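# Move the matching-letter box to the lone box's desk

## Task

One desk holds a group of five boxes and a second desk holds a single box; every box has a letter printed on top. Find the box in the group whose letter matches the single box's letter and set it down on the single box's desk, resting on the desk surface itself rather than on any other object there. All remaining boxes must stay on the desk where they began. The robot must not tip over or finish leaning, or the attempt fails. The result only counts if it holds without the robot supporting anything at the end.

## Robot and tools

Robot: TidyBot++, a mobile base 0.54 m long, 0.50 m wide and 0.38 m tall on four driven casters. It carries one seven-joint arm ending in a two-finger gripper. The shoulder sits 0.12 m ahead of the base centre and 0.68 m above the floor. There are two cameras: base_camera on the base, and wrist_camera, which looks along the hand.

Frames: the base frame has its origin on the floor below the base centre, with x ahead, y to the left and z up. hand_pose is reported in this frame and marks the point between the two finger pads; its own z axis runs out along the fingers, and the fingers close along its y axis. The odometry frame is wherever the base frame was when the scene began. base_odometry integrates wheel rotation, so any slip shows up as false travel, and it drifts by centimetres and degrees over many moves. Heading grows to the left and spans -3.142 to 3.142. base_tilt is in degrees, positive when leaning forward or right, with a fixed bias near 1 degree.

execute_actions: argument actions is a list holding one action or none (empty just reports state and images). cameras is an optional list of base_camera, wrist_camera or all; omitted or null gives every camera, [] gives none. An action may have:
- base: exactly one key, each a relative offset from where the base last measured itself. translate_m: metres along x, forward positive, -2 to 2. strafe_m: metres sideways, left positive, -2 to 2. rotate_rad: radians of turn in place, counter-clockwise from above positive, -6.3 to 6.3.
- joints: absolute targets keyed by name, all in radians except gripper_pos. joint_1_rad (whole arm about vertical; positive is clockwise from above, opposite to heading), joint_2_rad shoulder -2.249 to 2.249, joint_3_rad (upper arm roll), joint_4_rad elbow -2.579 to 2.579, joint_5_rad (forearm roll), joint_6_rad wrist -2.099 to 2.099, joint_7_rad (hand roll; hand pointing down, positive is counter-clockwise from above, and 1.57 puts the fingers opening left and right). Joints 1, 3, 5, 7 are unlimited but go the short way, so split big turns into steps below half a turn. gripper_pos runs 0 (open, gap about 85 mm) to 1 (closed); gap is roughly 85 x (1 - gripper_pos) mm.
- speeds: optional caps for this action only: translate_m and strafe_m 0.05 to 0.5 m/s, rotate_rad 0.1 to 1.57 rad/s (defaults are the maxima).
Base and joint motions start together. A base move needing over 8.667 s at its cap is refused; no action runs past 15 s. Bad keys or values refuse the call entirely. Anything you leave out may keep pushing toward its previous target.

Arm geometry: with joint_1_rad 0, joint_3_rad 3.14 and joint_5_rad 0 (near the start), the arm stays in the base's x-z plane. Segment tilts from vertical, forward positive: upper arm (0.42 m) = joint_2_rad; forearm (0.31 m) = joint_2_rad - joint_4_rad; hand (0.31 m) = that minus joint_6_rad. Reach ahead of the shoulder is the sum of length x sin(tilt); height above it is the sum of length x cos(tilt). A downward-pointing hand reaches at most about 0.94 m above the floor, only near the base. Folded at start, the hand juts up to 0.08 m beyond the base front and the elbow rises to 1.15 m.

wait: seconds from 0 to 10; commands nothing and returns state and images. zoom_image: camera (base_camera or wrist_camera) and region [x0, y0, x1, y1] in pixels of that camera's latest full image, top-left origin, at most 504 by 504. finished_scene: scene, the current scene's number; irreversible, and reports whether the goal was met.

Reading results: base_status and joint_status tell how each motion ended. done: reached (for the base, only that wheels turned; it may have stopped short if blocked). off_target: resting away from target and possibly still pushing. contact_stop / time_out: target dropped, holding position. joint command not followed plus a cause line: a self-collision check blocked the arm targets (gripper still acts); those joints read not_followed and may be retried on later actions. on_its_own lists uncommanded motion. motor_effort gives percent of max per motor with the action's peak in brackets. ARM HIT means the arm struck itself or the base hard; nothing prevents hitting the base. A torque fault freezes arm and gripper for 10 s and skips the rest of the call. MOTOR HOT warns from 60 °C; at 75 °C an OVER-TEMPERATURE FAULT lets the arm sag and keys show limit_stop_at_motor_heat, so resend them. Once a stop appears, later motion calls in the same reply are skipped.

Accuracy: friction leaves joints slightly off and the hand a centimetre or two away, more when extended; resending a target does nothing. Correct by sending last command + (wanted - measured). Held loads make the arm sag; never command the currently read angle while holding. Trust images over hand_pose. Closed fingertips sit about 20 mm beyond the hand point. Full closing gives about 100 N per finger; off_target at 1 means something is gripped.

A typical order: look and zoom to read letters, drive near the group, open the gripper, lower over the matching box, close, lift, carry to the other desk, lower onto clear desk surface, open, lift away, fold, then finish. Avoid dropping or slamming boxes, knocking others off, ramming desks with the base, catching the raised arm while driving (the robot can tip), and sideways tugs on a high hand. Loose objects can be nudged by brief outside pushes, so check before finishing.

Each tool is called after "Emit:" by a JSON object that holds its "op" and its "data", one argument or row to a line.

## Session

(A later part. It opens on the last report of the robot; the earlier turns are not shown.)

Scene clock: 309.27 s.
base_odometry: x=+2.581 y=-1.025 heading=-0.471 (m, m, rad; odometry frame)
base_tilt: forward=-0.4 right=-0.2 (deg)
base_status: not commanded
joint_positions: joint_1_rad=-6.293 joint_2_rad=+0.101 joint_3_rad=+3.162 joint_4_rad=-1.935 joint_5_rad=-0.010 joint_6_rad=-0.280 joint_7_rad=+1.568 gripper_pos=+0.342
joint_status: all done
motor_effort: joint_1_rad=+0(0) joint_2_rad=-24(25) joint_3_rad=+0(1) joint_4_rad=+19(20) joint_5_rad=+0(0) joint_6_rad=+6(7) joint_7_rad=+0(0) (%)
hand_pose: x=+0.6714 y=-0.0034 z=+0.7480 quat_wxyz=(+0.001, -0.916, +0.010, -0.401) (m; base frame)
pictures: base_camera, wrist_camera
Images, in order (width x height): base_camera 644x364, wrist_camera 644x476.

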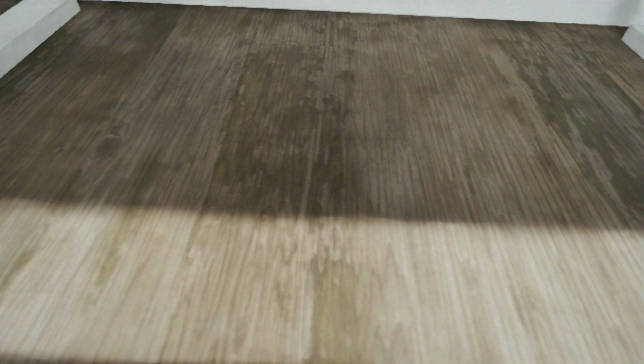

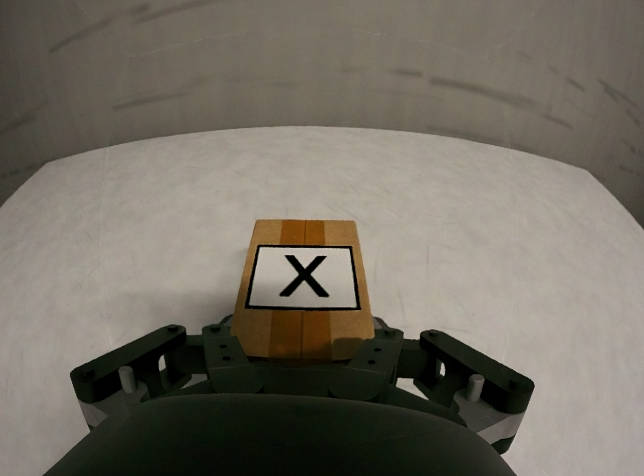

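Emit:
{"op": "execute_actions", "data": {
  "actions": [
    {"joints":{"joint_4_rad":-1.985,"joint_6_rad":-0.22}}
  ]
}}

Scene clock: 311.70 s.
base_odometry: x=+2.581 y=-1.025 heading=-0.471 (m, m, rad; odometry frame)
base_tilt: forward=-0.4 right=-0.2 (deg)
base_status: not commanded
joint_positions: joint_1_rad=-6.293 joint_2_rad=+0.101 joint_3_rad=+3.162 joint_4_rad=-1.970 joint_5_rad=-0.010 joint_6_rad=-0.250 joint_7_rad=+1.568 gripper_pos=+0.342
joint_status: all done
motor_effort: joint_1_rad=+0(0) joint_2_rad=-24(25) joint_3_rad=+0(1) joint_4_rad=+18(20) joint_5_rad=+0(0) joint_6_rad=+6(7) joint_7_rad=+0(1) (%)
hand_pose: x=+0.6655 y=-0.0035 z=+0.7374 quat_wxyz=(+0.001, -0.917, +0.010, -0.399) (m; base frame)
pictures: base_camera, wrist_camera
Images, in order (width x height): base_camera 644x364, wrist_camera 644x476.

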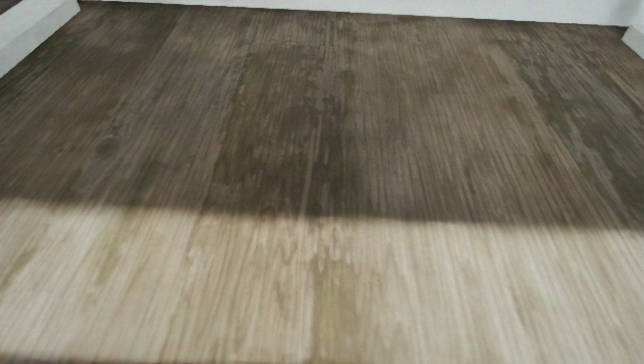

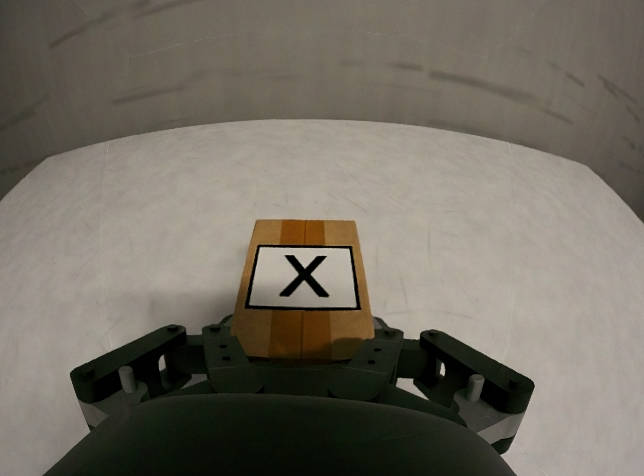

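Emit:
{"op": "execute_actions", "data": {
  "actions": [
    {"joints":{"joint_4_rad":-2.02,"joint_6_rad":-0.19}}
  ]
}}

Scene clock: 315.07 s.
base_odometry: x=+2.581 y=-1.025 heading=-0.471 (m, m, rad; odometry frame)
base_tilt: forward=-0.4 right=-0.2 (deg)
base_status: not commanded
joint_positions: joint_1_rad=-6.293 joint_2_rad=+0.101 joint_3_rad=+3.162 joint_4_rad=-1.991 joint_5_rad=-0.010 joint_6_rad=-0.210 joint_7_rad=+1.568 gripper_pos=+0.342
joint_status: all done
motor_effort: joint_1_rad=+0(1) joint_2_rad=-23(24) joint_3_rad=-1(0) joint_4_rad=+17(18) joint_5_rad=-1(0) joint_6_rad=+5(7) joint_7_rad=-1(0) (%)
hand_pose: x=+0.6660 y=-0.0036 z=+0.7361 quat_wxyz=(+0.001, -0.913, +0.010, -0.408) (m; base frame)
pictures: base_camera, wrist_camera
Images, in order (width x height): base_camera 644x364, wrist_camera 644x476.

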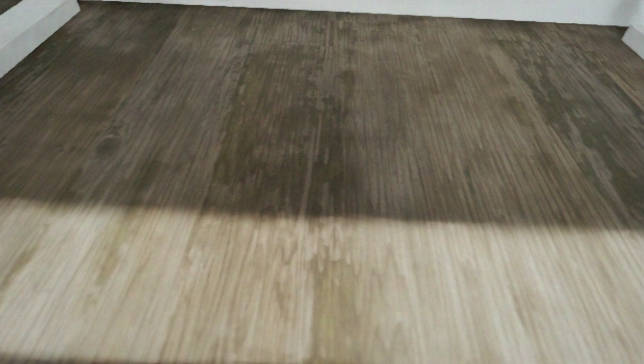

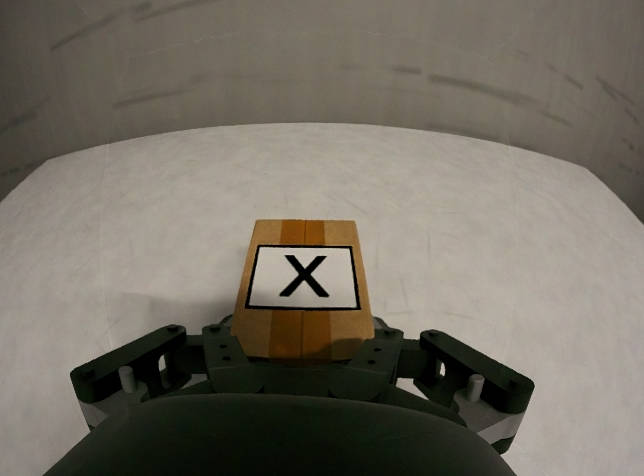

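Contact with the desk is indicated (height stopped dropping, motor effort eased). Releasing.

Emit:
{"op": "execute_actions", "data": {
  "actions": [
    {"joints":{"gripper_pos":0.0,"joint_4_rad":-1.995,"joint_6_rad":-0.2}}
  ]
}}

Emit:
{"op": "execute_actions", "data": {
  "actions": [
    {"joints":{"joint_2_rad":-0.05,"joint_4_rad":-1.85,"joint_6_rad":-0.5}}
  ]
}}

Scene clock: 318.53 s.
base_odometry: x=+2.581 y=-1.025 heading=-0.471 (m, m, rad; odometry frame)
base_tilt: forward=-0.4 right=-0.2 (deg)
base_status: not commanded
joint_positions: joint_1_rad=-6.293 joint_2_rad=+0.100 joint_3_rad=+3.162 joint_4_rad=-1.990 joint_5_rad=-0.010 joint_6_rad=-0.208 joint_7_rad=+1.568 gripper_pos=+0.000
joint_status: all done
motor_effort: joint_1_rad=+0(1) joint_2_rad=-23(24) joint_3_rad=-1(1) joint_4_rad=+17(17) joint_5_rad=+0(0) joint_6_rad=+6(7) joint_7_rad=+0(0) (%)
hand_pose: x=+0.6667 y=-0.0036 z=+0.7378 quat_wxyz=(+0.001, -0.912, +0.010, -0.410) (m; base frame)
pictures: base_camera, wrist_camera
Images, in order (width x height): base_camera 644x364, wrist_camera 644x476.

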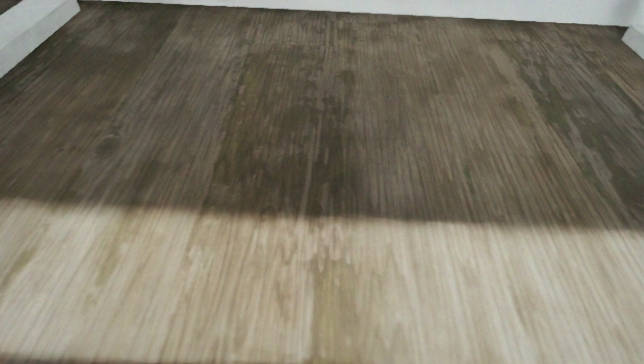

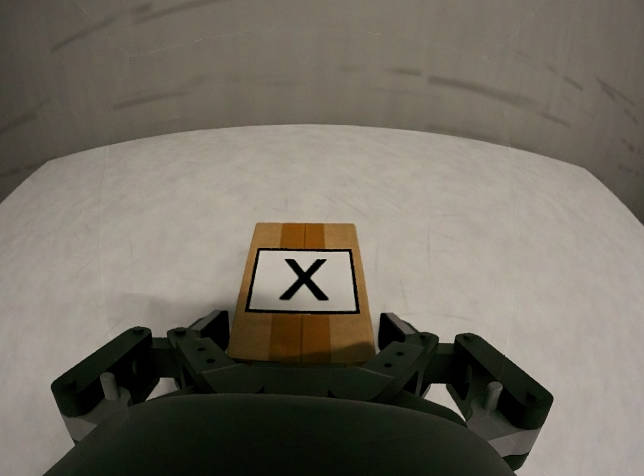

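Scene clock: 319.63 s.
base_odometry: x=+2.581 y=-1.025 heading=-0.471 (m, m, rad; odometry frame)
base_tilt: forward=-0.4 right=-0.2 (deg)
base_status: not commanded
joint_positions: joint_1_rad=-6.293 joint_2_rad=-0.052 joint_3_rad=+3.162 joint_4_rad=-1.865 joint_5_rad=-0.010 joint_6_rad=-0.474 joint_7_rad=+1.568 gripper_pos=+0.000
joint_status: all done
motor_effort: joint_1_rad=+0(1) joint_2_rad=-19(25) joint_3_rad=-1(1) joint_4_rad=+19(19) joint_5_rad=+0(1) joint_6_rad=+6(6) joint_7_rad=+0(0) (%)
hand_pose: x=+0.6374 y=-0.0028 z=+0.8221 quat_wxyz=(+0.003, -0.910, +0.009, -0.414) (m; base frame)
pictures: base_camera, wrist_camera
Images, in order (width x height): base_camera 644x364, wrist_camera 644x476.

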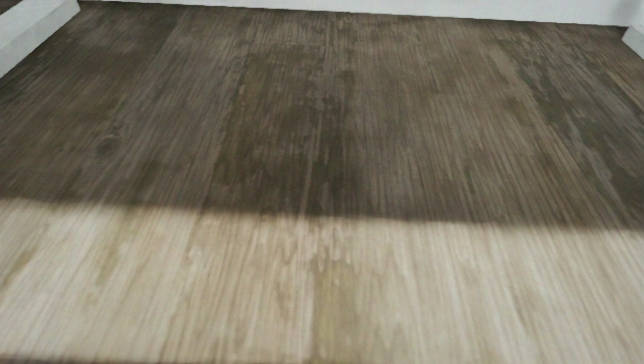

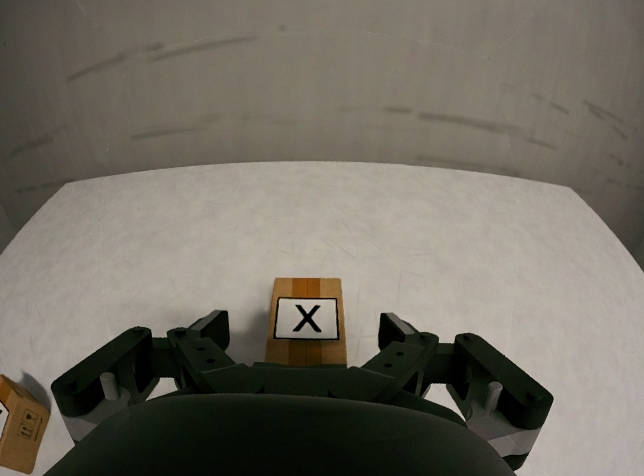

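The box is resting on the desk beside the lone box, clear of the hand.

Emit:
{"op": "finished_scene", "data": {
  "scene": 1
}}

The scene is finished: the task was done.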